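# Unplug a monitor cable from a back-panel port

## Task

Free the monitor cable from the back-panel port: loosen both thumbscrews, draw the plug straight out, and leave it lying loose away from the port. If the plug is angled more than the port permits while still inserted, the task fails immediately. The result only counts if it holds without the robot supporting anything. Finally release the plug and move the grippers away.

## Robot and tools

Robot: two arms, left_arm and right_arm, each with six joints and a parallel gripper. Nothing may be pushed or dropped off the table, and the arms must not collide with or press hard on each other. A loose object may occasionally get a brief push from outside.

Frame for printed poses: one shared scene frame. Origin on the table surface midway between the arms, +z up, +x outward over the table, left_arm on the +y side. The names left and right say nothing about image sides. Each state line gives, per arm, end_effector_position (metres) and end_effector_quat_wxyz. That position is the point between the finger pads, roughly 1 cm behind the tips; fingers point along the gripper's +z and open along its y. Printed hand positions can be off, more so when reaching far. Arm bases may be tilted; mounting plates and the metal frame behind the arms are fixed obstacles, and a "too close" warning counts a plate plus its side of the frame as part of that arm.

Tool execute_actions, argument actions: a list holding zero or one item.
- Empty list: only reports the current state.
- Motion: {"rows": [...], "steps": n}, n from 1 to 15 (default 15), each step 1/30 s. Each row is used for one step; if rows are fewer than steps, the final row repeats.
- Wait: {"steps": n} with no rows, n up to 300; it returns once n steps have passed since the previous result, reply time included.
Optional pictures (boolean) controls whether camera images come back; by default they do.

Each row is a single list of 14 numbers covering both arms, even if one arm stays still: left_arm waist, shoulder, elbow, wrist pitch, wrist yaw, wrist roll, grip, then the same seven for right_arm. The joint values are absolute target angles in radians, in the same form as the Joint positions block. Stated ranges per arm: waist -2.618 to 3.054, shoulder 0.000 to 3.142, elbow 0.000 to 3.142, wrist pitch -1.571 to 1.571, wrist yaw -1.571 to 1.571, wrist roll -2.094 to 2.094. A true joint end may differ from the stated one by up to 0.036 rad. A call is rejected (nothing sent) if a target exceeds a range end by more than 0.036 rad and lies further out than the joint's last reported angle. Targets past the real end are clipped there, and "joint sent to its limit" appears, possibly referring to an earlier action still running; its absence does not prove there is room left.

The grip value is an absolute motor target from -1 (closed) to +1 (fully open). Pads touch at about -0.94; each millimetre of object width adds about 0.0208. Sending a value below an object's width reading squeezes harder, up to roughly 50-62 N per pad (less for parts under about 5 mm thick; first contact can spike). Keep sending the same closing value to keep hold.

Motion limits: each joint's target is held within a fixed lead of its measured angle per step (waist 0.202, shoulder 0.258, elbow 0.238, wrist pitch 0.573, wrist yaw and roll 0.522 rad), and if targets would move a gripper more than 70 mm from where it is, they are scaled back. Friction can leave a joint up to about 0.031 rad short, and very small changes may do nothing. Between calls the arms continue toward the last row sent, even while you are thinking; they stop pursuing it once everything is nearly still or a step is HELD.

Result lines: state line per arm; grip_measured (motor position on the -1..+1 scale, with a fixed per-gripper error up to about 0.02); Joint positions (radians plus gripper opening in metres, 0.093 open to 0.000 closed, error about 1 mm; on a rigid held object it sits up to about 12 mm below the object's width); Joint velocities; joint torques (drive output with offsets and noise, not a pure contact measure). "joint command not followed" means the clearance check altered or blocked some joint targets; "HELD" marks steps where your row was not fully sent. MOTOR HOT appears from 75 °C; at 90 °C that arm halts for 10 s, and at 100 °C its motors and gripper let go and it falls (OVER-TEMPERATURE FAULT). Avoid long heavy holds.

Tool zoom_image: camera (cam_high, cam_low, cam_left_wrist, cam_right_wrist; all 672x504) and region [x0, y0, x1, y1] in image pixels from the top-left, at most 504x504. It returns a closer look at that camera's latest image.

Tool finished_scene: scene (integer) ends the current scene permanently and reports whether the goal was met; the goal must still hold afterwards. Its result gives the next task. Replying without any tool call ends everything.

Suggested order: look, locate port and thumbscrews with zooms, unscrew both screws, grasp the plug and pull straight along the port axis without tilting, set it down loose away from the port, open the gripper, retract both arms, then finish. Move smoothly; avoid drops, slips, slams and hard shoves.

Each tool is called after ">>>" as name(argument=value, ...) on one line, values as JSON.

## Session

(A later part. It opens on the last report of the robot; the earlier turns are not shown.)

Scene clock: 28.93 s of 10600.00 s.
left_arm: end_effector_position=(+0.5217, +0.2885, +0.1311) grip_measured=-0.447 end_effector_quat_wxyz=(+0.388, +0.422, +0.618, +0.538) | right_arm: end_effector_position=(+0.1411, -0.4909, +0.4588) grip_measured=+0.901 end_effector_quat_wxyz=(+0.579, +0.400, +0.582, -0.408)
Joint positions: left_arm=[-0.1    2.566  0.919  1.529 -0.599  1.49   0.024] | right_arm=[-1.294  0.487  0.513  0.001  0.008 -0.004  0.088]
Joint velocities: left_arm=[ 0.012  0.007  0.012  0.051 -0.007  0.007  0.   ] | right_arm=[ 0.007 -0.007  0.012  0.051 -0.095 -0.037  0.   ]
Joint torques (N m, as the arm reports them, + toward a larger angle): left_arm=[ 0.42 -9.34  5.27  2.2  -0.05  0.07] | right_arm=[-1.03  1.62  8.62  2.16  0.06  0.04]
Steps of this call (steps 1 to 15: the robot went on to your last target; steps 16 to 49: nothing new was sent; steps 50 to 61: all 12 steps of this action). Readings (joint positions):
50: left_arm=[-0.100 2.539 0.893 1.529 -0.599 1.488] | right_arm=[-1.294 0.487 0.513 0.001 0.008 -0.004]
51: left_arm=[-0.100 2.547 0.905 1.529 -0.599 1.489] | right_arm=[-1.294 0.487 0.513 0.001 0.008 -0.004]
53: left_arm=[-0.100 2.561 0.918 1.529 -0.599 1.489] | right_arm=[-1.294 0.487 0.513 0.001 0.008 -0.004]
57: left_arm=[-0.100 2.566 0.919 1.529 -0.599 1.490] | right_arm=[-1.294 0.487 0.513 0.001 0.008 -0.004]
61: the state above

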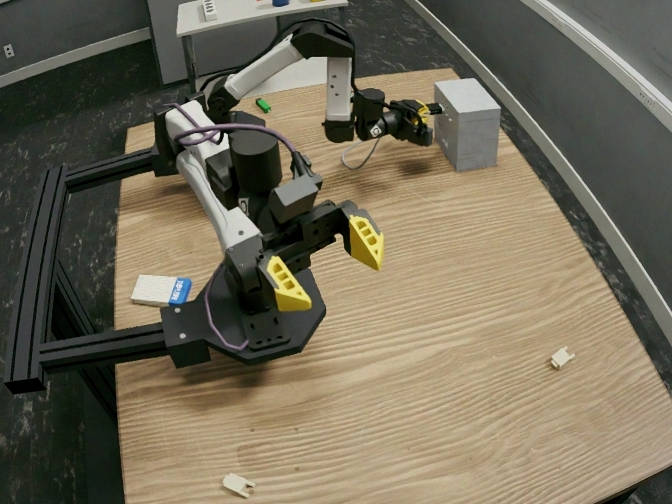

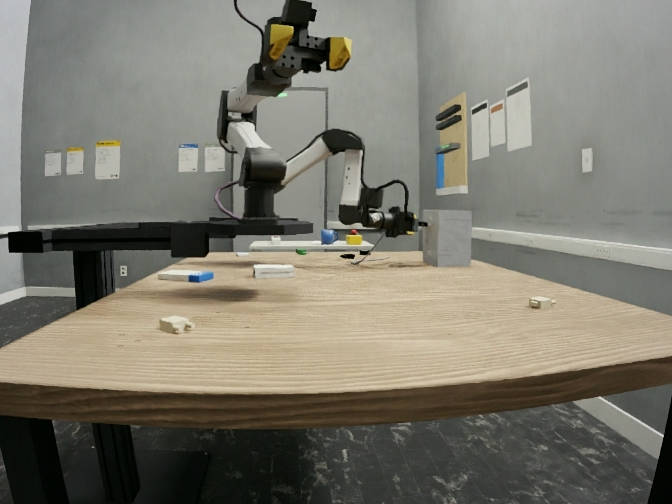

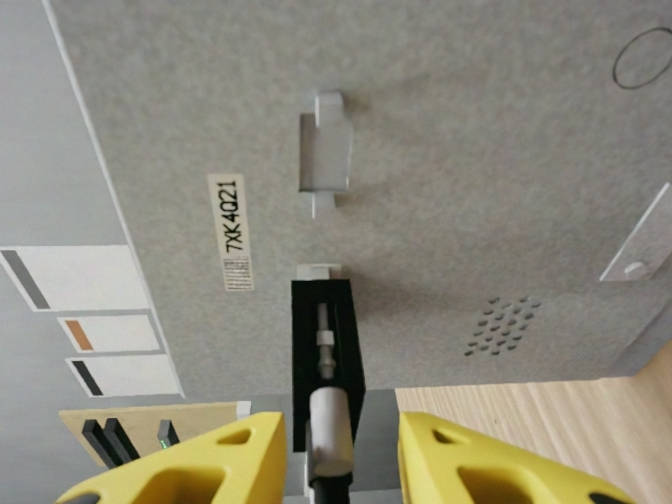

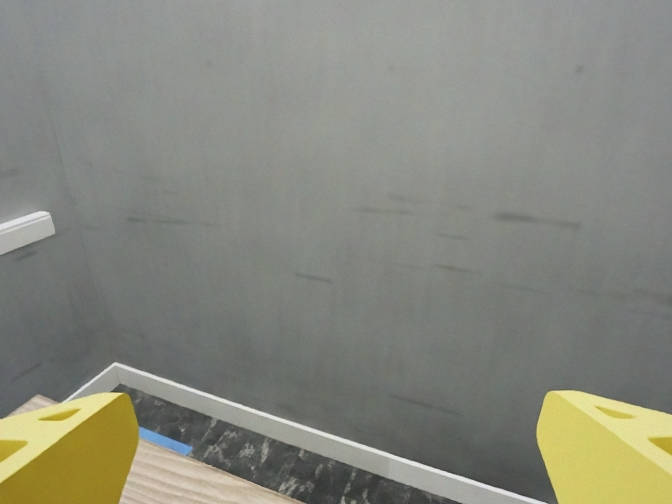

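>>> execute_actions(actions=[{"rows":[[-0.095,2.58,0.942,1.548,-0.6,1.95,-0.62,-1.3,0.5,0.5,0,0,0,0.9]],"steps":12}], pictures=false)

>>> execute_actions(actions=[{"rows":[[-0.095,2.58,0.942,1.548,-0.6,1.95,-0.88,-1.3,0.5,0.5,0,0,0,0.9],[-0.095,2.58,0.942,1.548,-0.6,0.5,-0.88,-1.3,0.5,0.5,0,0,0,0.9]]}])

>>> execute_actions(actions=[{"rows":[[-0.095,2.58,0.942,1.548,-0.6,0.65,-0.62,-1.3,0.5,0.5,0,0,0,0.9],[-0.095,2.58,0.942,1.548,-0.6,2.08,-0.62,-1.3,0.5,0.5,0,0,0,0.9]]}], pictures=false)

>>> execute_actions(actions=[{"rows":[[-0.095,2.58,0.942,1.548,-0.6,1.95,-0.88,-1.3,0.5,0.5,0,0,0,0.9],[-0.095,2.58,0.942,1.548,-0.6,0.5,-0.88,-1.3,0.5,0.5,0,0,0,0.9]]}], pictures=false)

>>> execute_actions(actions=[{"rows":[[-0.095,2.58,0.942,1.548,-0.6,0.65,-0.62,-1.3,0.5,0.5,0,0,0,0.9],[-0.095,2.58,0.942,1.548,-0.6,2.08,-0.62,-1.3,0.5,0.5,0,0,0,0.9]]}], pictures=false)

>>> execute_actions(actions=[{"rows":[[-0.095,2.58,0.942,1.548,-0.6,1.95,-0.88,-1.3,0.5,0.5,0,0,0,0.9],[-0.095,2.58,0.942,1.548,-0.6,0.5,-0.88,-1.3,0.5,0.5,0,0,0,0.9]]}], pictures=false)

>>> execute_actions(actions=[{"rows":[[-0.095,2.58,0.942,1.548,-0.6,0.65,-0.62,-1.3,0.5,0.5,0,0,0,0.9],[-0.095,2.58,0.942,1.548,-0.6,1.95,-0.62,-1.3,0.5,0.5,0,0,0,0.9]]}])

Scene clock: 37.50 s of 10600.00 s.
left_arm: end_effector_position=(+0.5213, +0.2877, +0.1289) grip_measured=-0.617 end_effector_quat_wxyz=(+0.271, +0.542, +0.517, +0.605) | right_arm: end_effector_position=(+0.1411, -0.4909, +0.4588) grip_measured=+0.901 end_effector_quat_wxyz=(+0.579, +0.400, +0.582, -0.408)
Joint positions: left_arm=[-0.1    2.572  0.919  1.532 -0.593  1.904  0.016] | right_arm=[-1.294  0.487  0.513  0.001  0.008 -0.004  0.088]
Joint velocities: left_arm=[-0.007 -0.007 -0.007  0.037 -0.081  0.168 -0.   ] | right_arm=[ 0.012  0.002 -0.012  0.022 -0.007  0.022 -0.   ]
Joint torques (N m, as the arm reports them, + toward a larger angle): left_arm=[ 0.24 -9.92  5.14  2.4  -0.11  0.22] | right_arm=[-0.98  1.5   8.77  2.15  0.05  0.01]
Steps of this call (steps 1 to 15: the robot went on to your last target; steps 16 to 90: nothing new was sent; then 5.17 s passed at rest; steps 91 to 102: all 12 steps of this action). Readings (joint positions):
91: left_arm=[-0.100 2.566 0.919 1.531 -0.599 1.563] | right_arm=[-1.294 0.487 0.513 0.001 0.008 -0.004]
92: left_arm=[-0.100 2.566 0.919 1.532 -0.599 1.638] | right_arm=[-1.294 0.487 0.513 0.001 0.008 -0.004]
94: left_arm=[-0.100 2.566 0.919 1.532 -0.599 1.747] | right_arm=[-1.294 0.487 0.513 0.001 0.008 -0.004]
98: left_arm=[-0.100 2.570 0.919 1.532 -0.593 1.859] | right_arm=[-1.294 0.487 0.513 0.001 0.008 -0.004]
102: the state above

Scene clock: 38.00 s of 10600.00 s.
left_arm: end_effector_position=(+0.5221, +0.2876, +0.1349) grip_measured=-0.870 end_effector_quat_wxyz=(+0.570, +0.156, +0.725, +0.354) | right_arm: end_effector_position=(+0.1411, -0.4909, +0.4588) grip_measured=+0.901 end_effector_quat_wxyz=(+0.579, +0.400, +0.582, -0.408)
Joint positions: left_arm=[-0.102  2.572  0.921  1.558 -0.598  0.727  0.003] | right_arm=[-1.294  0.487  0.513  0.001  0.008 -0.004  0.088]
Joint velocities: left_arm=[-0.007  0.002  0.007  0.037 -0.037 -0.74  -0.   ] | right_arm=[ 0.002 -0.022 -0.007 -0.007 -0.022 -0.022 -0.001]
Joint torques (N m, as the arm reports them, + toward a larger angle): left_arm=[ 0.59 -9.85  5.25  2.04 -0.02 -1.24] | right_arm=[-1.15  1.81  8.89  2.1   0.05 -0.01]
Steps of this call (steps 1 to 15: all 15 steps of this action). Readings (joint positions):
1: left_arm=[-0.100 2.572 0.920 1.538 -0.590 1.911] | right_arm=[-1.294 0.487 0.513 0.001 0.008 -0.004]
2: left_arm=[-0.101 2.572 0.921 1.542 -0.590 1.828] | right_arm=[-1.294 0.487 0.513 0.001 0.008 -0.004]
4: left_arm=[-0.101 2.572 0.921 1.546 -0.589 1.628] | right_arm=[-1.294 0.487 0.513 0.001 0.008 -0.004]
8: left_arm=[-0.101 2.572 0.921 1.551 -0.589 1.233] | right_arm=[-1.294 0.487 0.513 0.001 0.008 -0.004]
15: the state above

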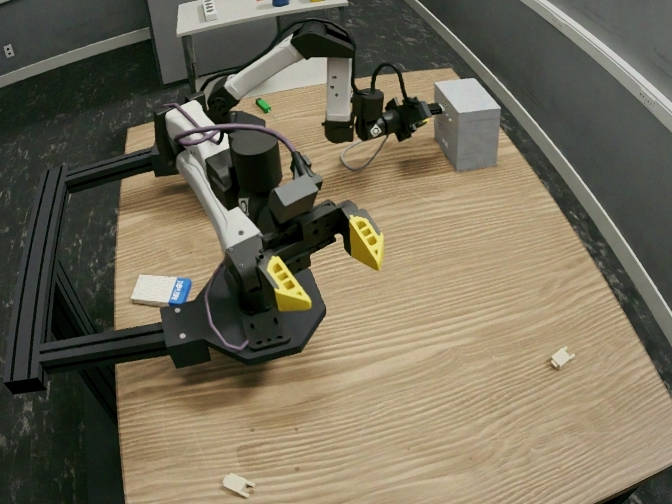

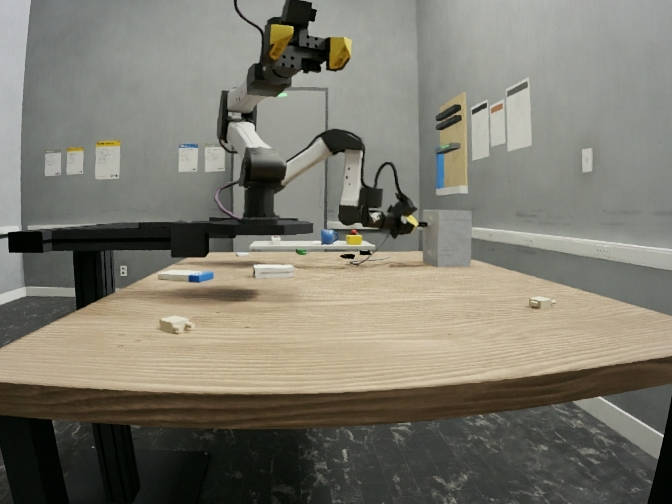

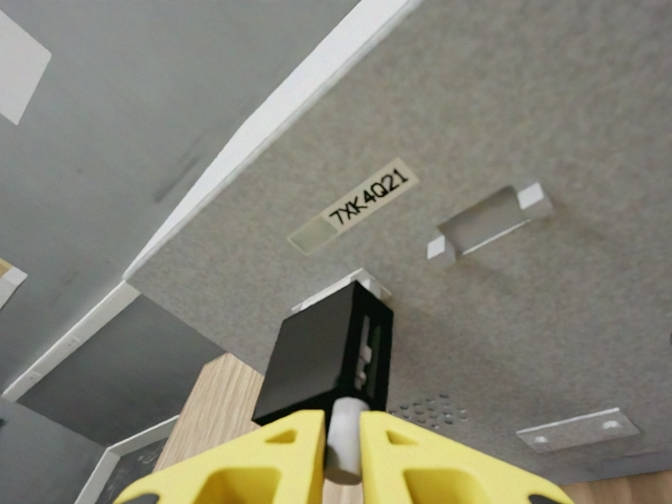

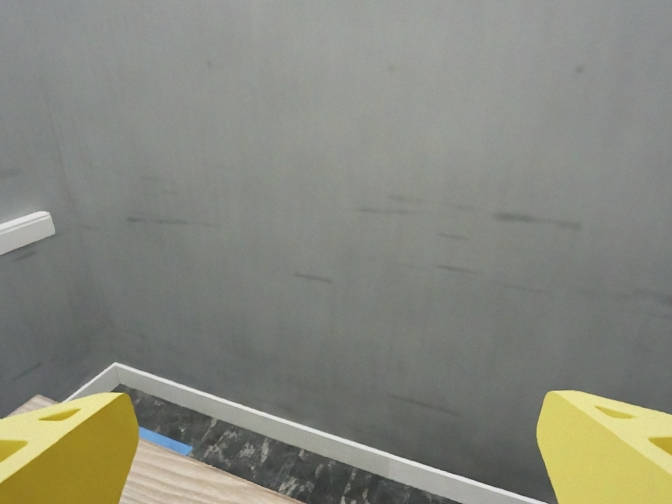

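Scene clock: 38.50 s of 10600.00 s.
left_arm: end_effector_position=(+0.5229, +0.2866, +0.1337) grip_measured=-0.622 end_effector_quat_wxyz=(+0.275, +0.537, +0.514, +0.610) | right_arm: end_effector_position=(+0.1411, -0.4909, +0.4588) grip_measured=+0.901 end_effector_quat_wxyz=(+0.579, +0.400, +0.582, -0.408)
Joint positions: left_arm=[-0.102  2.572  0.924  1.549 -0.594  1.911  0.015] | right_arm=[-1.294  0.487  0.513  0.001  0.008 -0.004  0.088]
Joint velocities: left_arm=[ 0.007 -0.027  0.032 -0.139  0.11   1.033  0.   ] | right_arm=[ 0.022 -0.022 -0.002 -0.007 -0.007  0.037  0.   ]
Joint torques (N m, as the arm reports them, + toward a larger angle): left_arm=[ 0.58 -9.75  4.87  2.38 -0.15  0.1 ] | right_arm=[-0.95  1.79  8.82  2.14  0.02 -0.04]
Steps of this call (steps 1 to 15: all 15 steps of this action). Readings (joint positions):
1: left_arm=[-0.103 2.572 0.921 1.567 -0.595 0.716] | right_arm=[-1.294 0.487 0.513 0.001 0.008 -0.004]
2: left_arm=[-0.104 2.572 0.923 1.568 -0.595 0.796] | right_arm=[-1.294 0.487 0.513 0.001 0.008 -0.004]
4: left_arm=[-0.102 2.572 0.924 1.563 -0.595 0.996] | right_arm=[-1.294 0.487 0.513 0.001 0.008 -0.004]
8: left_arm=[-0.102 2.572 0.924 1.561 -0.595 1.393] | right_arm=[-1.294 0.487 0.513 0.001 0.008 -0.004]
15: the state above

Scene clock: 39.00 s of 10600.00 s.
left_arm: end_effector_position=(+0.5225, +0.2878, +0.1347) grip_measured=-0.870 end_effector_quat_wxyz=(+0.571, +0.152, +0.725, +0.352) | right_arm: end_effector_position=(+0.1411, -0.4909, +0.4588) grip_measured=+0.901 end_effector_quat_wxyz=(+0.579, +0.400, +0.582, -0.408)
Joint positions: left_arm=[-0.102  2.573  0.924  1.556 -0.601  0.718  0.003] | right_arm=[-1.294  0.487  0.513  0.001  0.008 -0.004  0.088]
Joint velocities: left_arm=[ 0.012 -0.007 -0.002 -0.022  0.007 -0.857  0.   ] | right_arm=[ 0.022 -0.007 -0.012 -0.051 -0.037 -0.095  0.   ]
Joint torques (N m, as the arm reports them, + toward a larger angle): left_arm=[  0.64 -10.05   4.94   2.07   0.01  -1.11] | right_arm=[-1.    1.7   8.85  2.14  0.06 -0.01]
Steps of this call (steps 1 to 15: all 15 steps of this action). Readings (joint positions):
1: left_arm=[-0.102 2.572 0.924 1.545 -0.593 1.921] | right_arm=[-1.294 0.487 0.513 0.001 0.008 -0.004]
2: left_arm=[-0.102 2.573 0.924 1.541 -0.593 1.839] | right_arm=[-1.294 0.487 0.513 0.001 0.008 -0.004]
4: left_arm=[-0.102 2.573 0.924 1.543 -0.593 1.638] | right_arm=[-1.294 0.487 0.513 0.001 0.008 -0.004]
8: left_arm=[-0.102 2.573 0.924 1.548 -0.593 1.243] | right_arm=[-1.294 0.487 0.513 0.001 0.008 -0.004]
15: the state above

Scene clock: 39.50 s of 10600.00 s.
left_arm: end_effector_position=(+0.5230, +0.2869, +0.1339) grip_measured=-0.622 end_effector_quat_wxyz=(+0.276, +0.535, +0.515, +0.611) | right_arm: end_effector_position=(+0.1411, -0.4909, +0.4588) grip_measured=+0.901 end_effector_quat_wxyz=(+0.579, +0.400, +0.582, -0.408)
Joint positions: left_arm=[-0.103  2.573  0.925  1.55  -0.597  1.909  0.015] | right_arm=[-1.294  0.487  0.513  0.001  0.008 -0.004  0.088]
Joint velocities: left_arm=[-0.002 -0.007 -0.007 -0.095 -0.007  1.077 -0.001] | right_arm=[ 0.007  0.002 -0.007 -0.051 -0.007 -0.037 -0.001]
Joint torques (N m, as the arm reports them, + toward a larger angle): left_arm=[ 0.51 -9.96  4.68  2.31 -0.12  0.13] | right_arm=[-0.79  1.74  8.7   2.08  0.05 -0.06]
Steps of this call (steps 1 to 15: all 15 steps of this action). Readings (joint positions):
1: left_arm=[-0.103 2.573 0.924 1.565 -0.598 0.710] | right_arm=[-1.294 0.487 0.513 0.001 0.008 -0.004]
2: left_arm=[-0.104 2.573 0.925 1.568 -0.598 0.790] | right_arm=[-1.294 0.487 0.513 0.001 0.008 -0.004]
4: left_arm=[-0.103 2.573 0.925 1.562 -0.598 0.989] | right_arm=[-1.294 0.487 0.513 0.001 0.008 -0.004]
8: left_arm=[-0.103 2.573 0.925 1.559 -0.598 1.386] | right_arm=[-1.294 0.487 0.513 0.001 0.008 -0.004]
15: the state above

Scene clock: 40.00 s of 10600.00 s.
left_arm: end_effector_position=(+0.5226, +0.2880, +0.1346) grip_measured=-0.870 end_effector_quat_wxyz=(+0.571, +0.150, +0.726, +0.352) | right_arm: end_effector_position=(+0.1411, -0.4909, +0.4588) grip_measured=+0.901 end_effector_quat_wxyz=(+0.579, +0.400, +0.582, -0.408)
Joint positions: left_arm=[-0.103  2.573  0.925  1.555 -0.604  0.715  0.003] | right_arm=[-1.294  0.487  0.513  0.001  0.008 -0.004  0.088]
Joint velocities: left_arm=[-0.002 -0.007  0.007 -0.022 -0.095 -0.842  0.001] | right_arm=[-0.022  0.007 -0.002  0.095 -0.007  0.022 -0.001]
Joint torques (N m, as the arm reports them, + toward a larger angle): left_arm=[  0.61 -10.03   4.76   2.11   0.05  -1.04] | right_arm=[-1.02  1.64  8.93  2.05 -0.02  0.  ]
Steps of this call (steps 1 to 15: all 15 steps of this action). Readings (joint positions):
1: left_arm=[-0.103 2.573 0.925 1.546 -0.596 1.920] | right_arm=[-1.294 0.487 0.513 0.001 0.008 -0.004]
2: left_arm=[-0.103 2.573 0.925 1.542 -0.596 1.838] | right_arm=[-1.294 0.487 0.513 0.001 0.008 -0.004]
4: left_arm=[-0.103 2.573 0.925 1.543 -0.596 1.637] | right_arm=[-1.294 0.487 0.513 0.001 0.008 -0.004]
8: left_arm=[-0.103 2.573 0.925 1.548 -0.596 1.242] | right_arm=[-1.294 0.487 0.513 0.001 0.008 -0.004]
15: the state above

Scene clock: 40.50 s of 10600.00 s.
left_arm: end_effector_position=(+0.5228, +0.2872, +0.1340) grip_measured=-0.622 end_effector_quat_wxyz=(+0.303, +0.511, +0.538, +0.598) | right_arm: end_effector_position=(+0.1411, -0.4909, +0.4588) grip_measured=+0.901 end_effector_quat_wxyz=(+0.579, +0.400, +0.582, -0.408)
Joint positions: left_arm=[-0.103  2.573  0.925  1.553 -0.599  1.82   0.015] | right_arm=[-1.294  0.487  0.513  0.001  0.008 -0.004  0.088]
Joint velocities: left_arm=[ 0.002 -0.012 -0.027 -0.037 -0.022  0.857 -0.   ] | right_arm=[ 0.017 -0.007  0.007 -0.022  0.007 -0.007  0.001]
Joint torques (N m, as the arm reports them, + toward a larger angle): left_arm=[  0.63 -10.04   4.72   2.18  -0.09   0.12] | right_arm=[-0.65  1.69  8.83  2.12  0.04 -0.03]
Steps of this call (steps 1 to 15: all 15 steps of this action). Readings (joint positions):
1: left_arm=[-0.103 2.573 0.925 1.564 -0.601 0.707] | right_arm=[-1.294 0.487 0.513 0.001 0.008 -0.004]
2: left_arm=[-0.104 2.573 0.925 1.568 -0.599 0.787] | right_arm=[-1.294 0.487 0.513 0.001 0.008 -0.004]
4: left_arm=[-0.103 2.573 0.925 1.561 -0.599 0.986] | right_arm=[-1.294 0.487 0.513 0.001 0.008 -0.004]
8: left_arm=[-0.103 2.573 0.925 1.559 -0.599 1.383] | right_arm=[-1.294 0.487 0.513 0.001 0.008 -0.004]
15: the state above

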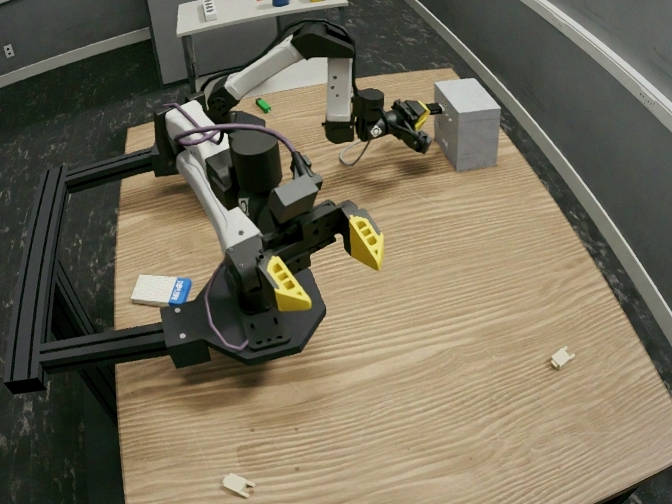

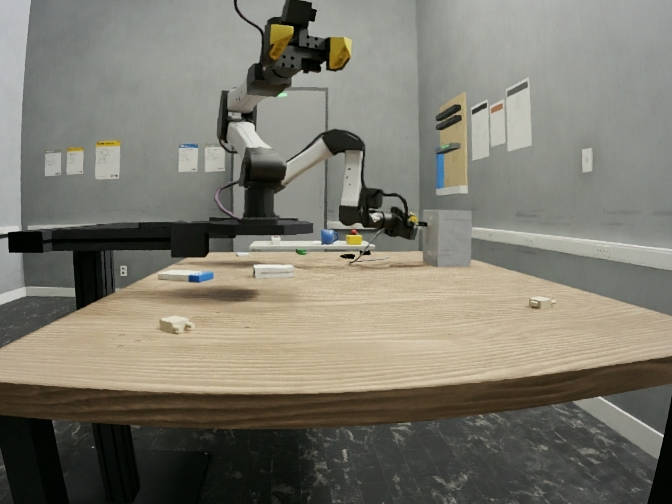

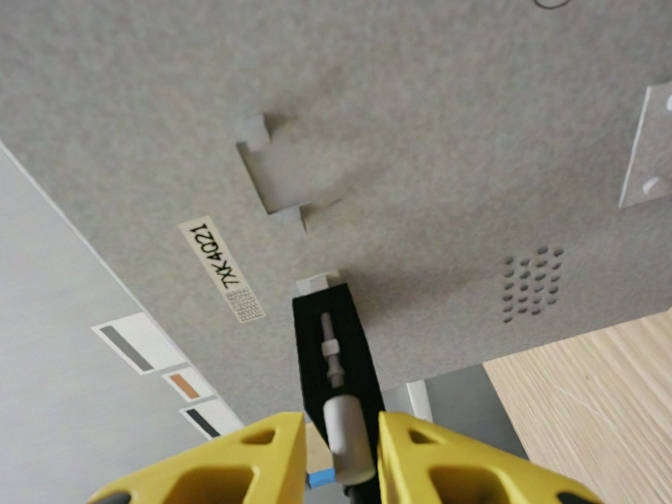

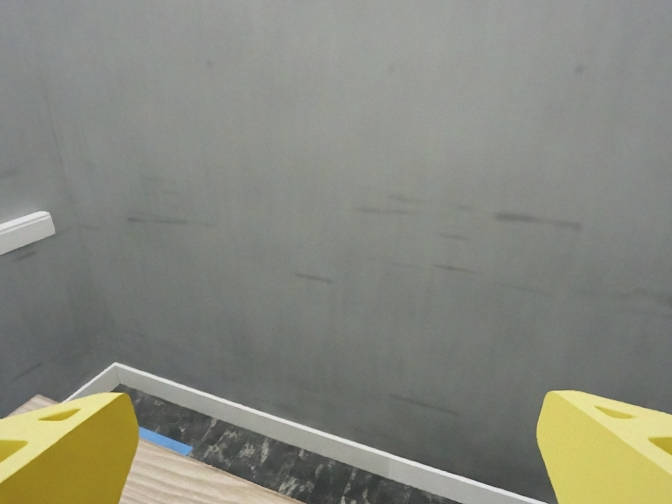

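>>> execute_actions(actions=[{"rows":[[-0.112,2.58,0.942,1.548,-0.6,1.95,-0.62,-1.3,0.5,0.5,0,0,0,0.9]],"steps":6}], pictures=false)

>>> execute_actions(actions=[{"rows":[[-0.112,2.58,0.942,1.548,-0.6,1.95,-0.88,-1.3,0.5,0.5,0,0,0,0.9],[-0.112,2.58,0.942,1.548,-0.6,0.4,-0.88,-1.3,0.5,0.5,0,0,0,0.9]],"steps":12}], pictures=false)

>>> execute_actions(actions=[{"rows":[[-0.112,2.58,0.942,1.548,-0.6,0.85,-0.62,-1.3,0.5,0.5,0,0,0,0.9],[-0.112,2.58,0.942,1.548,-0.6,2.08,-0.62,-1.3,0.5,0.5,0,0,0,0.9]],"steps":14}], pictures=false)

>>> execute_actions(actions=[{"rows":[[-0.112,2.58,0.942,1.548,-0.6,1.95,-0.88,-1.3,0.5,0.5,0,0,0,0.9],[-0.112,2.58,0.942,1.548,-0.6,0.4,-0.88,-1.3,0.5,0.5,0,0,0,0.9]],"steps":12}], pictures=false)

>>> execute_actions(actions=[{"rows":[[-0.112,2.58,0.942,1.548,-0.6,0.85,-0.62,-1.3,0.5,0.5,0,0,0,0.9],[-0.112,2.58,0.942,1.548,-0.6,2.08,-0.62,-1.3,0.5,0.5,0,0,0,0.9]],"steps":14}], pictures=false)

>>> execute_actions(actions=[{"rows":[[-0.112,2.58,0.942,1.548,-0.6,1.95,-0.88,-1.3,0.5,0.5,0,0,0,0.9],[-0.112,2.58,0.942,1.548,-0.6,0.4,-0.88,-1.3,0.5,0.5,0,0,0,0.9]],"steps":12}], pictures=false)

>>> execute_actions(actions=[{"rows":[[-0.112,2.58,0.942,1.548,-0.6,0.85,-0.62,-1.3,0.5,0.5,0,0,0,0.9],[-0.112,2.58,0.942,1.548,-0.6,2.08,-0.62,-1.3,0.5,0.5,0,0,0,0.9]],"steps":14}], pictures=false)

>>> execute_actions(actions=[{"rows":[[-0.112,2.58,0.942,1.548,-0.6,1.95,-0.88,-1.3,0.5,0.5,0,0,0,0.9],[-0.112,2.58,0.942,1.548,-0.6,0.4,-0.88,-1.3,0.5,0.5,0,0,0,0.9]],"steps":12}], pictures=false)

>>> execute_actions(actions=[{"rows":[[-0.112,2.58,0.942,1.548,-0.6,0.85,-0.62,-1.3,0.5,0.5,0,0,0,0.9],[-0.112,2.58,0.942,1.548,-0.6,2.08,-0.62,-1.3,0.5,0.5,0,0,0,0.9]],"steps":14}], pictures=false)

>>> execute_actions(actions=[{"rows":[[-0.112,2.58,0.942,1.548,-0.6,1.95,-0.88,-1.3,0.5,0.5,0,0,0,0.9],[-0.112,2.58,0.942,1.548,-0.6,0.4,-0.88,-1.3,0.5,0.5,0,0,0,0.9]],"steps":12}], pictures=false)

>>> execute_actions(actions=[{"rows":[[-0.112,2.58,0.942,1.548,-0.6,0.85,-0.62,-1.3,0.5,0.5,0,0,0,0.9],[-0.112,2.58,0.942,1.548,-0.6,2.08,-0.62,-1.3,0.5,0.5,0,0,0,0.9]],"steps":14}], pictures=false)

>>> execute_actions(actions=[{"rows":[[-0.112,2.58,0.942,1.548,-0.6,1.95,-0.88,-1.3,0.5,0.5,0,0,0,0.9],[-0.112,2.58,0.942,1.548,-0.6,0.4,-0.88,-1.3,0.5,0.5,0,0,0,0.9]],"steps":12}], pictures=false)

>>> execute_actions(actions=[{"rows":[[-0.112,2.58,0.942,1.548,-0.6,0.85,-0.62,-1.3,0.5,0.5,0,0,0,0.9],[-0.112,2.58,0.942,1.548,-0.6,2.08,-0.62,-1.3,0.5,0.5,0,0,0,0.9]],"steps":14}], pictures=false)

>>> execute_actions(actions=[{"rows":[[-0.112,2.58,0.942,1.548,-0.6,1.95,-0.88,-1.3,0.5,0.5,0,0,0,0.9],[-0.112,2.58,0.942,1.548,-0.6,0.4,-0.88,-1.3,0.5,0.5,0,0,0,0.9]],"steps":12}], pictures=false)

>>> execute_actions(actions=[{"rows":[[-0.112,2.58,0.942,1.548,-0.6,0.85,-0.62,-1.3,0.5,0.5,0,0,0,0.9],[-0.112,2.58,0.942,1.548,-0.6,1.95,-0.62,-1.3,0.5,0.5,0,0,0,0.9]],"steps":14}])

Scene clock: 58.57 s of 10600.00 s.
left_arm: end_effector_position=(+0.5225, +0.2843, +0.1321) grip_measured=-0.622 end_effector_quat_wxyz=(+0.266, +0.546, +0.506, +0.612) | right_arm: end_effector_position=(+0.1411, -0.4909, +0.4588) grip_measured=+0.901 end_effector_quat_wxyz=(+0.579, +0.400, +0.582, -0.408)
Joint positions: left_arm=[-0.108  2.573  0.925  1.543 -0.598  1.937  0.015] | right_arm=[-1.294  0.487  0.513  0.001  0.008 -0.004  0.088]
Joint velocities: left_arm=[-0.007  0.002 -0.017  0.007 -0.037  0.022  0.   ] | right_arm=[ 0.012 -0.007 -0.012  0.037 -0.007 -0.007 -0.   ]
Joint torques (N m, as the arm reports them, + toward a larger angle): left_arm=[ -0.27 -10.05   4.73   2.23  -0.06   0.14] | right_arm=[-1.02  1.58  8.66  2.13  0.03  0.02]
Steps of this call (steps 1 to 30: the robot went on to your last target; steps 31 to 90: nothing new was sent; then 14.87 s passed at rest; steps 91 to 96: all 6 steps of this action). Readings (joint positions):
91: left_arm=[-0.103 2.573 0.925 1.543 -0.598 1.936] | right_arm=[-1.294 0.487 0.513 0.001 0.008 -0.004]
92: left_arm=[-0.104 2.573 0.925 1.543 -0.598 1.937] | right_arm=[-1.294 0.487 0.513 0.001 0.008 -0.004]
94: left_arm=[-0.106 2.573 0.925 1.543 -0.598 1.937] | right_arm=[-1.294 0.487 0.513 0.001 0.008 -0.004]
96: the state above

Scene clock: 58.97 s of 10600.00 s.
left_arm: end_effector_position=(+0.5226, +0.2849, +0.1357) grip_measured=-0.870 end_effector_quat_wxyz=(+0.547, +0.205, +0.710, +0.392) | right_arm: end_effector_position=(+0.1411, -0.4909, +0.4588) grip_measured=+0.901 end_effector_quat_wxyz=(+0.579, +0.400, +0.582, -0.408)
Joint positions: left_arm=[-0.108  2.574  0.925  1.562 -0.602  0.867  0.003] | right_arm=[-1.294  0.487  0.513  0.001  0.008 -0.004  0.088]
Joint velocities: left_arm=[-0.012  0.002 -0.002  0.11  -0.081 -2.747  0.   ] | right_arm=[-0.002  0.007  0.012  0.007 -0.051 -0.037 -0.   ]
Joint torques (N m, as the arm reports them, + toward a larger angle): left_arm=[-0.41 -9.97  4.67  1.94  0.09 -0.14] | right_arm=[-1.02  1.62  8.59  2.1   0.03 -0.03]
Steps of this call (steps 1 to 12: all 12 steps of this action). Readings (joint positions):
1: left_arm=[-0.108 2.573 0.925 1.543 -0.598 1.937] | right_arm=[-1.294 0.487 0.513 0.001 0.008 -0.004]
2: left_arm=[-0.108 2.574 0.925 1.539 -0.598 1.854] | right_arm=[-1.294 0.487 0.513 0.001 0.008 -0.004]
4: left_arm=[-0.108 2.574 0.925 1.542 -0.597 1.654] | right_arm=[-1.294 0.487 0.513 0.001 0.008 -0.004]
8: left_arm=[-0.108 2.574 0.925 1.551 -0.597 1.260] | right_arm=[-1.294 0.487 0.513 0.001 0.008 -0.004]
12: the state above

Scene clock: 59.43 s of 10600.00 s.
left_arm: end_effector_position=(+0.5224, +0.2849, +0.1337) grip_measured=-0.622 end_effector_quat_wxyz=(+0.272, +0.539, +0.510, +0.613) | right_arm: end_effector_position=(+0.1411, -0.4909, +0.4588) grip_measured=+0.901 end_effector_quat_wxyz=(+0.579, +0.400, +0.582, -0.408)
Joint positions: left_arm=[-0.108  2.574  0.925  1.553 -0.601  1.924  0.015] | right_arm=[-1.294  0.487  0.513  0.001  0.008 -0.004  0.088]
Joint velocities: left_arm=[ 0.007 -0.012  0.007 -0.037 -0.051  0.93  -0.001] | right_arm=[-0.017 -0.007 -0.007 -0.037 -0.007 -0.007  0.001]
Joint torques (N m, as the arm reports them, + toward a larger angle): left_arm=[ -0.34 -10.12   4.68   2.19  -0.02   0.1 ] | right_arm=[-0.82  1.61  8.6   2.14 -0.02 -0.02]
Steps of this call (steps 1 to 14: all 14 steps of this action). Readings (joint positions):
1: left_arm=[-0.108 2.574 0.925 1.564 -0.603 0.848] | right_arm=[-1.294 0.487 0.513 0.001 0.008 -0.004]
2: left_arm=[-0.108 2.574 0.925 1.564 -0.603 0.930] | right_arm=[-1.294 0.487 0.513 0.001 0.008 -0.004]
4: left_arm=[-0.108 2.574 0.925 1.561 -0.603 1.129] | right_arm=[-1.294 0.487 0.513 0.001 0.008 -0.004]
8: left_arm=[-0.108 2.574 0.925 1.560 -0.603 1.526] | right_arm=[-1.294 0.487 0.513 0.001 0.008 -0.004]
14: the state above

Scene clock: 59.83 s of 10600.00 s.
left_arm: end_effector_position=(+0.5221, +0.2856, +0.1350) grip_measured=-0.870 end_effector_quat_wxyz=(+0.547, +0.202, +0.712, +0.392) | right_arm: end_effector_position=(+0.1411, -0.4909, +0.4588) grip_measured=+0.901 end_effector_quat_wxyz=(+0.579, +0.400, +0.582, -0.408)
Joint positions: left_arm=[-0.108  2.576  0.925  1.563 -0.606  0.861  0.003] | right_arm=[-1.294  0.487  0.513  0.001  0.008 -0.004  0.088]
Joint velocities: left_arm=[ 0.002 -0.002 -0.007  0.066 -0.11  -2.821  0.   ] | right_arm=[ 0.002  0.012 -0.002 -0.081 -0.022  0.037 -0.   ]
Joint torques (N m, as the arm reports them, + toward a larger angle): left_arm=[ -0.5  -10.13   4.8    1.87   0.12  -0.13] | right_arm=[-0.94  1.85  8.91  2.15  0.05 -0.01]
Steps of this call (steps 1 to 12: all 12 steps of this action). Readings (joint positions):
1: left_arm=[-0.108 2.574 0.925 1.550 -0.602 1.931] | right_arm=[-1.294 0.487 0.513 0.001 0.008 -0.004]
2: left_arm=[-0.108 2.576 0.925 1.543 -0.602 1.849] | right_arm=[-1.294 0.487 0.513 0.001 0.008 -0.004]
4: left_arm=[-0.108 2.576 0.925 1.547 -0.602 1.649] | right_arm=[-1.294 0.487 0.513 0.001 0.008 -0.004]
8: left_arm=[-0.108 2.576 0.925 1.554 -0.602 1.254] | right_arm=[-1.294 0.487 0.513 0.001 0.008 -0.004]
12: the state above

Scene clock: 60.30 s of 10600.00 s.
left_arm: end_effector_position=(+0.5221, +0.2850, +0.1328) grip_measured=-0.622 end_effector_quat_wxyz=(+0.271, +0.539, +0.511, +0.612) | right_arm: end_effector_position=(+0.1411, -0.4909, +0.4588) grip_measured=+0.901 end_effector_quat_wxyz=(+0.579, +0.400, +0.582, -0.408)
Joint positions: left_arm=[-0.108  2.576  0.925  1.553 -0.602  1.922  0.015] | right_arm=[-1.294  0.487  0.513  0.001  0.008 -0.004  0.088]
Joint velocities: left_arm=[ 0.002 -0.002 -0.002  0.007  0.022  1.004 -0.001] | right_arm=[-0.007  0.007 -0.007 -0.081  0.007  0.037  0.001]
Joint torques (N m, as the arm reports them, + toward a larger angle): left_arm=[ -0.4  -10.22   4.68   2.19  -0.01   0.1 ] | right_arm=[-0.95  1.82  8.69  2.09  0.06 -0.02]
Steps of this call (steps 1 to 14: all 14 steps of this action). Readings (joint positions):
1: left_arm=[-0.108 2.576 0.925 1.564 -0.607 0.842] | right_arm=[-1.294 0.487 0.513 0.001 0.008 -0.004]
2: left_arm=[-0.108 2.576 0.925 1.564 -0.607 0.925] | right_arm=[-1.294 0.487 0.513 0.001 0.008 -0.004]
4: left_arm=[-0.108 2.576 0.925 1.562 -0.607 1.124] | right_arm=[-1.294 0.487 0.513 0.001 0.008 -0.004]
8: left_arm=[-0.108 2.576 0.925 1.560 -0.606 1.521] | right_arm=[-1.294 0.487 0.513 0.001 0.008 -0.004]
14: the state above

Scene clock: 60.70 s of 10600.00 s.
left_arm: end_effector_position=(+0.5222, +0.2855, +0.1351) grip_measured=-0.870 end_effector_quat_wxyz=(+0.547, +0.202, +0.711, +0.392) | right_arm: end_effector_position=(+0.1411, -0.4909, +0.4588) grip_measured=+0.901 end_effector_quat_wxyz=(+0.579, +0.400, +0.582, -0.408)
Joint positions: left_arm=[-0.108  2.576  0.925  1.564 -0.605  0.86   0.003] | right_arm=[-1.294  0.487  0.513  0.001  0.008 -0.004  0.088]
Joint velocities: left_arm=[-0.007  0.002 -0.027  0.066 -0.11  -2.762  0.   ] | right_arm=[ 0.012 -0.017 -0.012  0.007 -0.007  0.007 -0.   ]
Joint torques (N m, as the arm reports them, + toward a larger angle): left_arm=[ -0.45 -10.27   4.72   1.88   0.12  -0.11] | right_arm=[-1.08  1.69  8.78  2.06  0.04  0.03]
Steps of this call (steps 1 to 12: all 12 steps of this action). Readings (joint positions):
1: left_arm=[-0.108 2.576 0.925 1.551 -0.602 1.930] | right_arm=[-1.294 0.487 0.513 0.001 0.008 -0.004]
2: left_arm=[-0.108 2.576 0.925 1.546 -0.601 1.848] | right_arm=[-1.294 0.487 0.513 0.001 0.008 -0.004]
4: left_arm=[-0.108 2.576 0.925 1.548 -0.601 1.648] | right_arm=[-1.294 0.487 0.513 0.001 0.008 -0.004]
8: left_arm=[-0.108 2.576 0.925 1.555 -0.601 1.253] | right_arm=[-1.294 0.487 0.513 0.001 0.008 -0.004]
12: the state above

Scene clock: 61.17 s of 10600.00 s.
left_arm: end_effector_position=(+0.5221, +0.2850, +0.1327) grip_measured=-0.622 end_effector_quat_wxyz=(+0.271, +0.539, +0.511, +0.612) | right_arm: end_effector_position=(+0.1411, -0.4909, +0.4588) grip_measured=+0.901 end_effector_quat_wxyz=(+0.579, +0.400, +0.582, -0.408)
Joint positions: left_arm=[-0.108  2.576  0.925  1.553 -0.602  1.922  0.015] | right_arm=[-1.294  0.487  0.513  0.001  0.008 -0.004  0.088]
Joint velocities: left_arm=[-0.007 -0.007 -0.022 -0.007 -0.081  1.004 -0.   ] | right_arm=[-0.007  0.012  0.017 -0.081  0.037 -0.037  0.001]
Joint torques (N m, as the arm reports them, + toward a larger angle): left_arm=[ -0.45 -10.26   4.64   2.21  -0.04   0.07] | right_arm=[-1.04  1.76  8.85  2.19  0.01  0.  ]
Steps of this call (steps 1 to 14: all 14 steps of this action). Readings (joint positions):
1: left_arm=[-0.108 2.576 0.925 1.566 -0.606 0.842] | right_arm=[-1.294 0.487 0.513 0.001 0.008 -0.004]
2: left_arm=[-0.108 2.576 0.925 1.565 -0.606 0.924] | right_arm=[-1.294 0.487 0.513 0.001 0.008 -0.004]
4: left_arm=[-0.108 2.576 0.925 1.563 -0.606 1.123] | right_arm=[-1.294 0.487 0.513 0.001 0.008 -0.004]
8: left_arm=[-0.108 2.576 0.925 1.560 -0.606 1.520] | right_arm=[-1.294 0.487 0.513 0.001 0.008 -0.004]
14: the state above

Scene clock: 61.57 s of 10600.00 s.
left_arm: end_effector_position=(+0.5222, +0.2855, +0.1352) grip_measured=-0.870 end_effector_quat_wxyz=(+0.548, +0.202, +0.711, +0.392) | right_arm: end_effector_position=(+0.1411, -0.4909, +0.4588) grip_measured=+0.901 end_effector_quat_wxyz=(+0.579, +0.400, +0.582, -0.408)
Joint positions: left_arm=[-0.108  2.576  0.925  1.564 -0.605  0.86   0.003] | right_arm=[-1.294  0.487  0.513  0.001  0.008 -0.004  0.088]
Joint velocities: left_arm=[-0.007  0.012 -0.007  0.037 -0.125 -2.806 -0.   ] | right_arm=[-0.012  0.007  0.002  0.007 -0.051 -0.081 -0.   ]
Joint torques (N m, as the arm reports them, + toward a larger angle): left_arm=[ -0.32 -10.26   4.75   1.86   0.12  -0.14] | right_arm=[-0.83  1.66  8.73  2.12  0.05 -0.02]
Steps of this call (steps 1 to 12: all 12 steps of this action). Readings (joint positions):
1: left_arm=[-0.108 2.576 0.925 1.551 -0.602 1.930] | right_arm=[-1.294 0.487 0.513 0.001 0.008 -0.004]
2: left_arm=[-0.108 2.576 0.925 1.547 -0.601 1.848] | right_arm=[-1.294 0.487 0.513 0.001 0.008 -0.004]
4: left_arm=[-0.108 2.576 0.925 1.548 -0.601 1.648] | right_arm=[-1.294 0.487 0.513 0.001 0.008 -0.004]
8: left_arm=[-0.108 2.576 0.925 1.556 -0.601 1.253] | right_arm=[-1.294 0.487 0.513 0.001 0.008 -0.004]
12: the state above

Scene clock: 62.03 s of 10600.00 s.
left_arm: end_effector_position=(+0.5221, +0.2850, +0.1327) grip_measured=-0.622 end_effector_quat_wxyz=(+0.271, +0.539, +0.511, +0.612) | right_arm: end_effector_position=(+0.1411, -0.4909, +0.4588) grip_measured=+0.901 end_effector_quat_wxyz=(+0.579, +0.400, +0.582, -0.408)
Joint positions: left_arm=[-0.108  2.576  0.925  1.553 -0.602  1.922  0.015] | right_arm=[-1.294  0.487  0.513  0.001  0.008 -0.004  0.088]
Joint velocities: left_arm=[-0.012 -0.012  0.007 -0.007  0.051  0.974  0.   ] | right_arm=[-0.007 -0.002  0.012 -0.11   0.066  0.007 -0.001]
Joint torques (N m, as the arm reports them, + toward a larger angle): left_arm=[ -0.52 -10.17   4.76   2.21  -0.04   0.07] | right_arm=[-0.96  1.8   8.89  2.15  0.03 -0.07]
Steps of this call (steps 1 to 14: all 14 steps of this action). Readings (joint positions):
1: left_arm=[-0.108 2.576 0.925 1.566 -0.606 0.841] | right_arm=[-1.294 0.487 0.513 0.001 0.008 -0.004]
2: left_arm=[-0.108 2.576 0.925 1.566 -0.606 0.924] | right_arm=[-1.294 0.487 0.513 0.001 0.008 -0.004]
4: left_arm=[-0.108 2.576 0.925 1.563 -0.606 1.123] | right_arm=[-1.294 0.487 0.513 0.001 0.008 -0.004]
8: left_arm=[-0.108 2.576 0.925 1.560 -0.606 1.520] | right_arm=[-1.294 0.487 0.513 0.001 0.008 -0.004]
14: the state above

Scene clock: 62.43 s of 10600.00 s.
left_arm: end_effector_position=(+0.5222, +0.2855, +0.1351) grip_measured=-0.870 end_effector_quat_wxyz=(+0.548, +0.202, +0.711, +0.392) | right_arm: end_effector_position=(+0.1411, -0.4909, +0.4588) grip_measured=+0.901 end_effector_quat_wxyz=(+0.579, +0.400, +0.582, -0.408)
Joint positions: left_arm=[-0.108  2.576  0.925  1.564 -0.605  0.86   0.003] | right_arm=[-1.294  0.487  0.513  0.001  0.008 -0.004  0.088]
Joint velocities: left_arm=[-0.017 -0.007  0.007  0.066 -0.095 -2.791  0.   ] | right_arm=[ 0.002 -0.012 -0.007  0.022 -0.022 -0.007  0.   ]
Joint torques (N m, as the arm reports them, + toward a larger angle): left_arm=[ -0.27 -10.22   4.55   1.91   0.11  -0.14] | right_arm=[-0.79  1.76  8.86  2.18  0.05  0.  ]
Steps of this call (steps 1 to 12: all 12 steps of this action). Readings (joint positions):
1: left_arm=[-0.108 2.576 0.925 1.551 -0.602 1.930] | right_arm=[-1.294 0.487 0.513 0.001 0.008 -0.004]
2: left_arm=[-0.108 2.576 0.925 1.546 -0.601 1.848] | right_arm=[-1.294 0.487 0.513 0.001 0.008 -0.004]
4: left_arm=[-0.108 2.576 0.925 1.548 -0.601 1.648] | right_arm=[-1.294 0.487 0.513 0.001 0.008 -0.004]
8: left_arm=[-0.108 2.576 0.925 1.556 -0.601 1.253] | right_arm=[-1.294 0.487 0.513 0.001 0.008 -0.004]
12: the state above

Scene clock: 62.90 s of 10600.00 s.
left_arm: end_effector_position=(+0.5221, +0.2850, +0.1327) grip_measured=-0.622 end_effector_quat_wxyz=(+0.272, +0.539, +0.511, +0.612) | right_arm: end_effector_position=(+0.1411, -0.4909, +0.4588) grip_measured=+0.901 end_effector_quat_wxyz=(+0.579, +0.400, +0.582, -0.408)
Joint positions: left_arm=[-0.108  2.576  0.925  1.553 -0.602  1.922  0.015] | right_arm=[-1.294  0.487  0.513  0.001  0.008 -0.004  0.088]
Joint velocities: left_arm=[-0.017 -0.002 -0.012 -0.022  0.037  0.974 -0.   ] | right_arm=[-0.002 -0.017 -0.002 -0.081  0.051 -0.051 -0.   ]
Joint torques (N m, as the arm reports them, + toward a larger angle): left_arm=[ -0.49 -10.3    4.8    2.19  -0.03   0.07] | right_arm=[-1.03  1.73  8.97  2.14  0.01  0.01]
Steps of this call (steps 1 to 14: all 14 steps of this action). Readings (joint positions):
1: left_arm=[-0.108 2.576 0.925 1.566 -0.606 0.841] | right_arm=[-1.294 0.487 0.513 0.001 0.008 -0.004]
2: left_arm=[-0.108 2.576 0.925 1.566 -0.606 0.924] | right_arm=[-1.294 0.487 0.513 0.001 0.008 -0.004]
4: left_arm=[-0.108 2.576 0.925 1.563 -0.606 1.123] | right_arm=[-1.294 0.487 0.513 0.001 0.008 -0.004]
8: left_arm=[-0.108 2.576 0.925 1.561 -0.606 1.520] | right_arm=[-1.294 0.487 0.513 0.001 0.008 -0.004]
14: the state above

Scene clock: 63.30 s of 10600.00 s.
left_arm: end_effector_position=(+0.5222, +0.2855, +0.1351) grip_measured=-0.870 end_effector_quat_wxyz=(+0.548, +0.202, +0.711, +0.392) | right_arm: end_effector_position=(+0.1411, -0.4909, +0.4588) grip_measured=+0.901 end_effector_quat_wxyz=(+0.579, +0.400, +0.582, -0.408)
Joint positions: left_arm=[-0.108  2.576  0.925  1.564 -0.605  0.86   0.003] | right_arm=[-1.294  0.487  0.513  0.001  0.008 -0.004  0.088]
Joint velocities: left_arm=[ 0.002 -0.017  0.002  0.037 -0.066 -2.718 -0.   ] | right_arm=[ 0.017  0.007 -0.012 -0.007  0.007 -0.007 -0.   ]
Joint torques (N m, as the arm reports them, + toward a larger angle): left_arm=[ -0.39 -10.33   4.82   1.94   0.12  -0.11] | right_arm=[-0.97  1.71  8.84  2.17  0.1   0.01]
Steps of this call (steps 1 to 12: all 12 steps of this action). Readings (joint positions):
1: left_arm=[-0.108 2.576 0.925 1.551 -0.602 1.930] | right_arm=[-1.294 0.487 0.513 0.001 0.008 -0.004]
2: left_arm=[-0.108 2.576 0.925 1.547 -0.601 1.848] | right_arm=[-1.294 0.487 0.513 0.001 0.008 -0.004]
4: left_arm=[-0.108 2.576 0.925 1.548 -0.601 1.648] | right_arm=[-1.294 0.487 0.513 0.001 0.008 -0.004]
8: left_arm=[-0.108 2.576 0.925 1.556 -0.601 1.253] | right_arm=[-1.294 0.487 0.513 0.001 0.008 -0.004]
12: the state above

Scene clock: 63.77 s of 10600.00 s.
left_arm: end_effector_position=(+0.5221, +0.2850, +0.1327) grip_measured=-0.622 end_effector_quat_wxyz=(+0.271, +0.539, +0.511, +0.612) | right_arm: end_effector_position=(+0.1411, -0.4909, +0.4588) grip_measured=+0.901 end_effector_quat_wxyz=(+0.579, +0.400, +0.582, -0.408)
Joint positions: left_arm=[-0.108  2.576  0.925  1.553 -0.602  1.922  0.015] | right_arm=[-1.294  0.487  0.513  0.001  0.008 -0.004  0.088]
Joint velocities: left_arm=[-0.012 -0.002 -0.007 -0.066 -0.051  0.916 -0.001] | right_arm=[-0.007 -0.002 -0.007 -0.051 -0.007  0.066  0.   ]
Joint torques (N m, as the arm reports them, + toward a larger angle): left_arm=[ -0.46 -10.34   4.83   2.21  -0.01   0.08] | right_arm=[-0.98  1.82  8.7   2.1  -0.01 -0.01]
Steps of this call (steps 1 to 14: all 14 steps of this action). Readings (joint positions):
1: left_arm=[-0.108 2.576 0.925 1.566 -0.606 0.841] | right_arm=[-1.294 0.487 0.513 0.001 0.008 -0.004]
2: left_arm=[-0.108 2.576 0.925 1.565 -0.606 0.924] | right_arm=[-1.294 0.487 0.513 0.001 0.008 -0.004]
4: left_arm=[-0.108 2.576 0.925 1.563 -0.606 1.123] | right_arm=[-1.294 0.487 0.513 0.001 0.008 -0.004]
8: left_arm=[-0.108 2.576 0.925 1.560 -0.606 1.520] | right_arm=[-1.294 0.487 0.513 0.001 0.008 -0.004]
14: the state above

Scene clock: 64.17 s of 10600.00 s.
left_arm: end_effector_position=(+0.5221, +0.2856, +0.1351) grip_measured=-0.870 end_effector_quat_wxyz=(+0.547, +0.202, +0.711, +0.392) | right_arm: end_effector_position=(+0.1411, -0.4909, +0.4588) grip_measured=+0.901 end_effector_quat_wxyz=(+0.579, +0.400, +0.582, -0.408)
Joint positions: left_arm=[-0.108  2.576  0.925  1.564 -0.606  0.86   0.003] | right_arm=[-1.294  0.487  0.513  0.001  0.008 -0.004  0.088]
Joint velocities: left_arm=[ 0.017  0.012 -0.012  0.081 -0.066 -2.777 -0.   ] | right_arm=[-0.017  0.007 -0.002 -0.037 -0.081 -0.037  0.001]
Joint torques (N m, as the arm reports them, + toward a larger angle): left_arm=[ -0.31 -10.17   4.63   1.87   0.17  -0.15] | right_arm=[-1.01  1.62  9.07  2.13  0.07  0.02]
Steps of this call (steps 1 to 12: all 12 steps of this action). Readings (joint positions):
1: left_arm=[-0.108 2.576 0.925 1.551 -0.602 1.930] | right_arm=[-1.294 0.487 0.513 0.001 0.008 -0.004]
2: left_arm=[-0.108 2.576 0.925 1.547 -0.601 1.848] | right_arm=[-1.294 0.487 0.513 0.001 0.008 -0.004]
4: left_arm=[-0.108 2.576 0.925 1.548 -0.601 1.648] | right_arm=[-1.294 0.487 0.513 0.001 0.008 -0.004]
8: left_arm=[-0.108 2.576 0.925 1.556 -0.601 1.253] | right_arm=[-1.294 0.487 0.513 0.001 0.008 -0.004]
12: the state above

Scene clock: 64.63 s of 10600.00 s.
left_arm: end_effector_position=(+0.5221, +0.2850, +0.1330) grip_measured=-0.622 end_effector_quat_wxyz=(+0.300, +0.515, +0.535, +0.599) | right_arm: end_effector_position=(+0.1411, -0.4909, +0.4588) grip_measured=+0.901 end_effector_quat_wxyz=(+0.579, +0.400, +0.582, -0.408)
Joint positions: left_arm=[-0.108  2.576  0.925  1.554 -0.602  1.83   0.015] | right_arm=[-1.294  0.487  0.513  0.001  0.008 -0.004  0.088]
Joint velocities: left_arm=[ 0.002  0.002 -0.012 -0.022 -0.037  0.828  0.001] | right_arm=[-0.002  0.007 -0.007  0.037  0.037  0.022  0.001]
Joint torques (N m, as the arm reports them, + toward a larger angle): left_arm=[ -0.53 -10.15   4.69   2.23  -0.02   0.03] | right_arm=[-0.82  1.77  8.71  2.06  0.08 -0.05]
Steps of this call (steps 1 to 14: all 14 steps of this action). Readings (joint positions):
1: left_arm=[-0.108 2.576 0.925 1.566 -0.607 0.841] | right_arm=[-1.294 0.487 0.513 0.001 0.008 -0.004]
2: left_arm=[-0.108 2.576 0.925 1.565 -0.606 0.924] | right_arm=[-1.294 0.487 0.513 0.001 0.008 -0.004]
4: left_arm=[-0.108 2.576 0.925 1.563 -0.606 1.123] | right_arm=[-1.294 0.487 0.513 0.001 0.008 -0.004]
8: left_arm=[-0.108 2.576 0.925 1.560 -0.606 1.520] | right_arm=[-1.294 0.487 0.513 0.001 0.008 -0.004]
14: the state above

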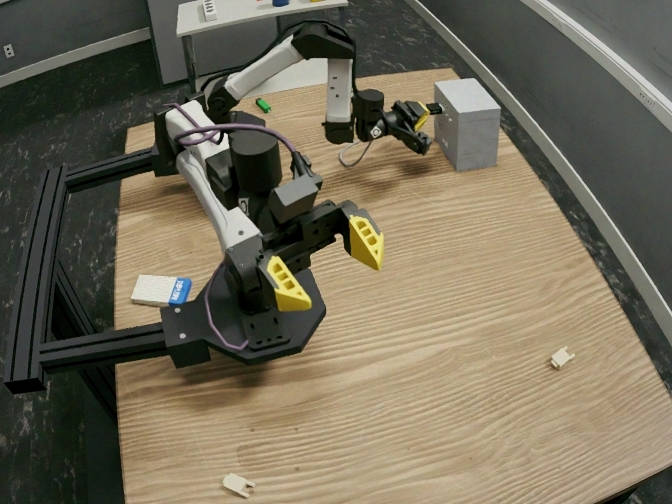

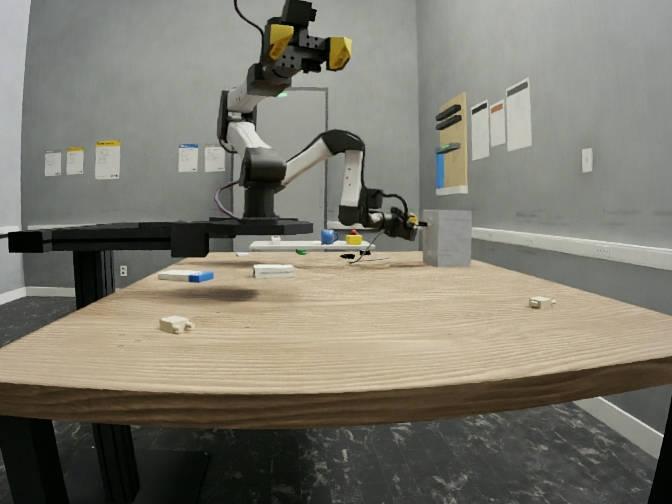

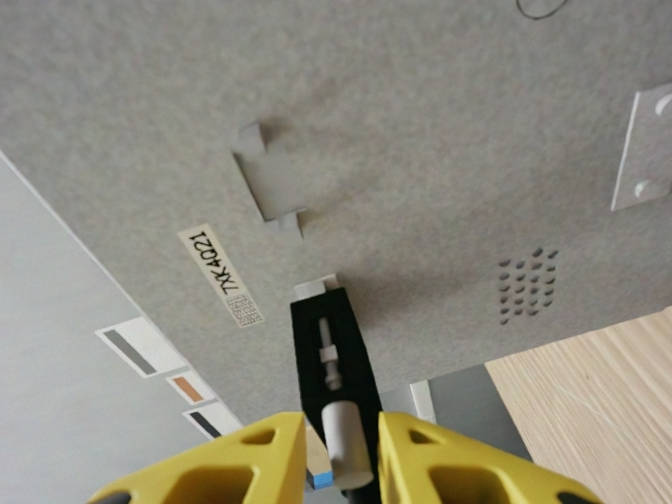

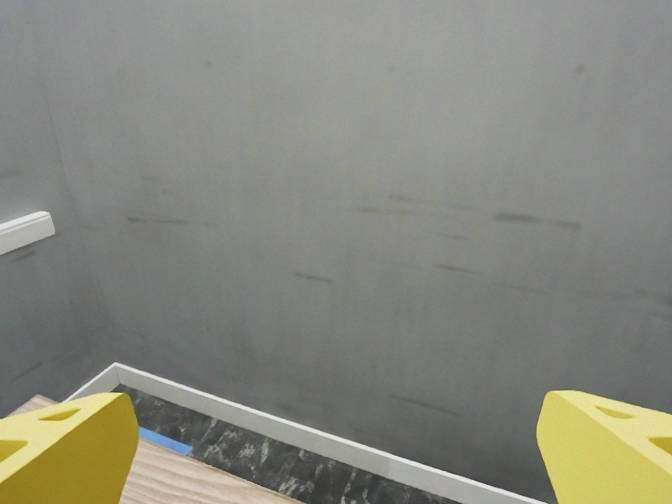

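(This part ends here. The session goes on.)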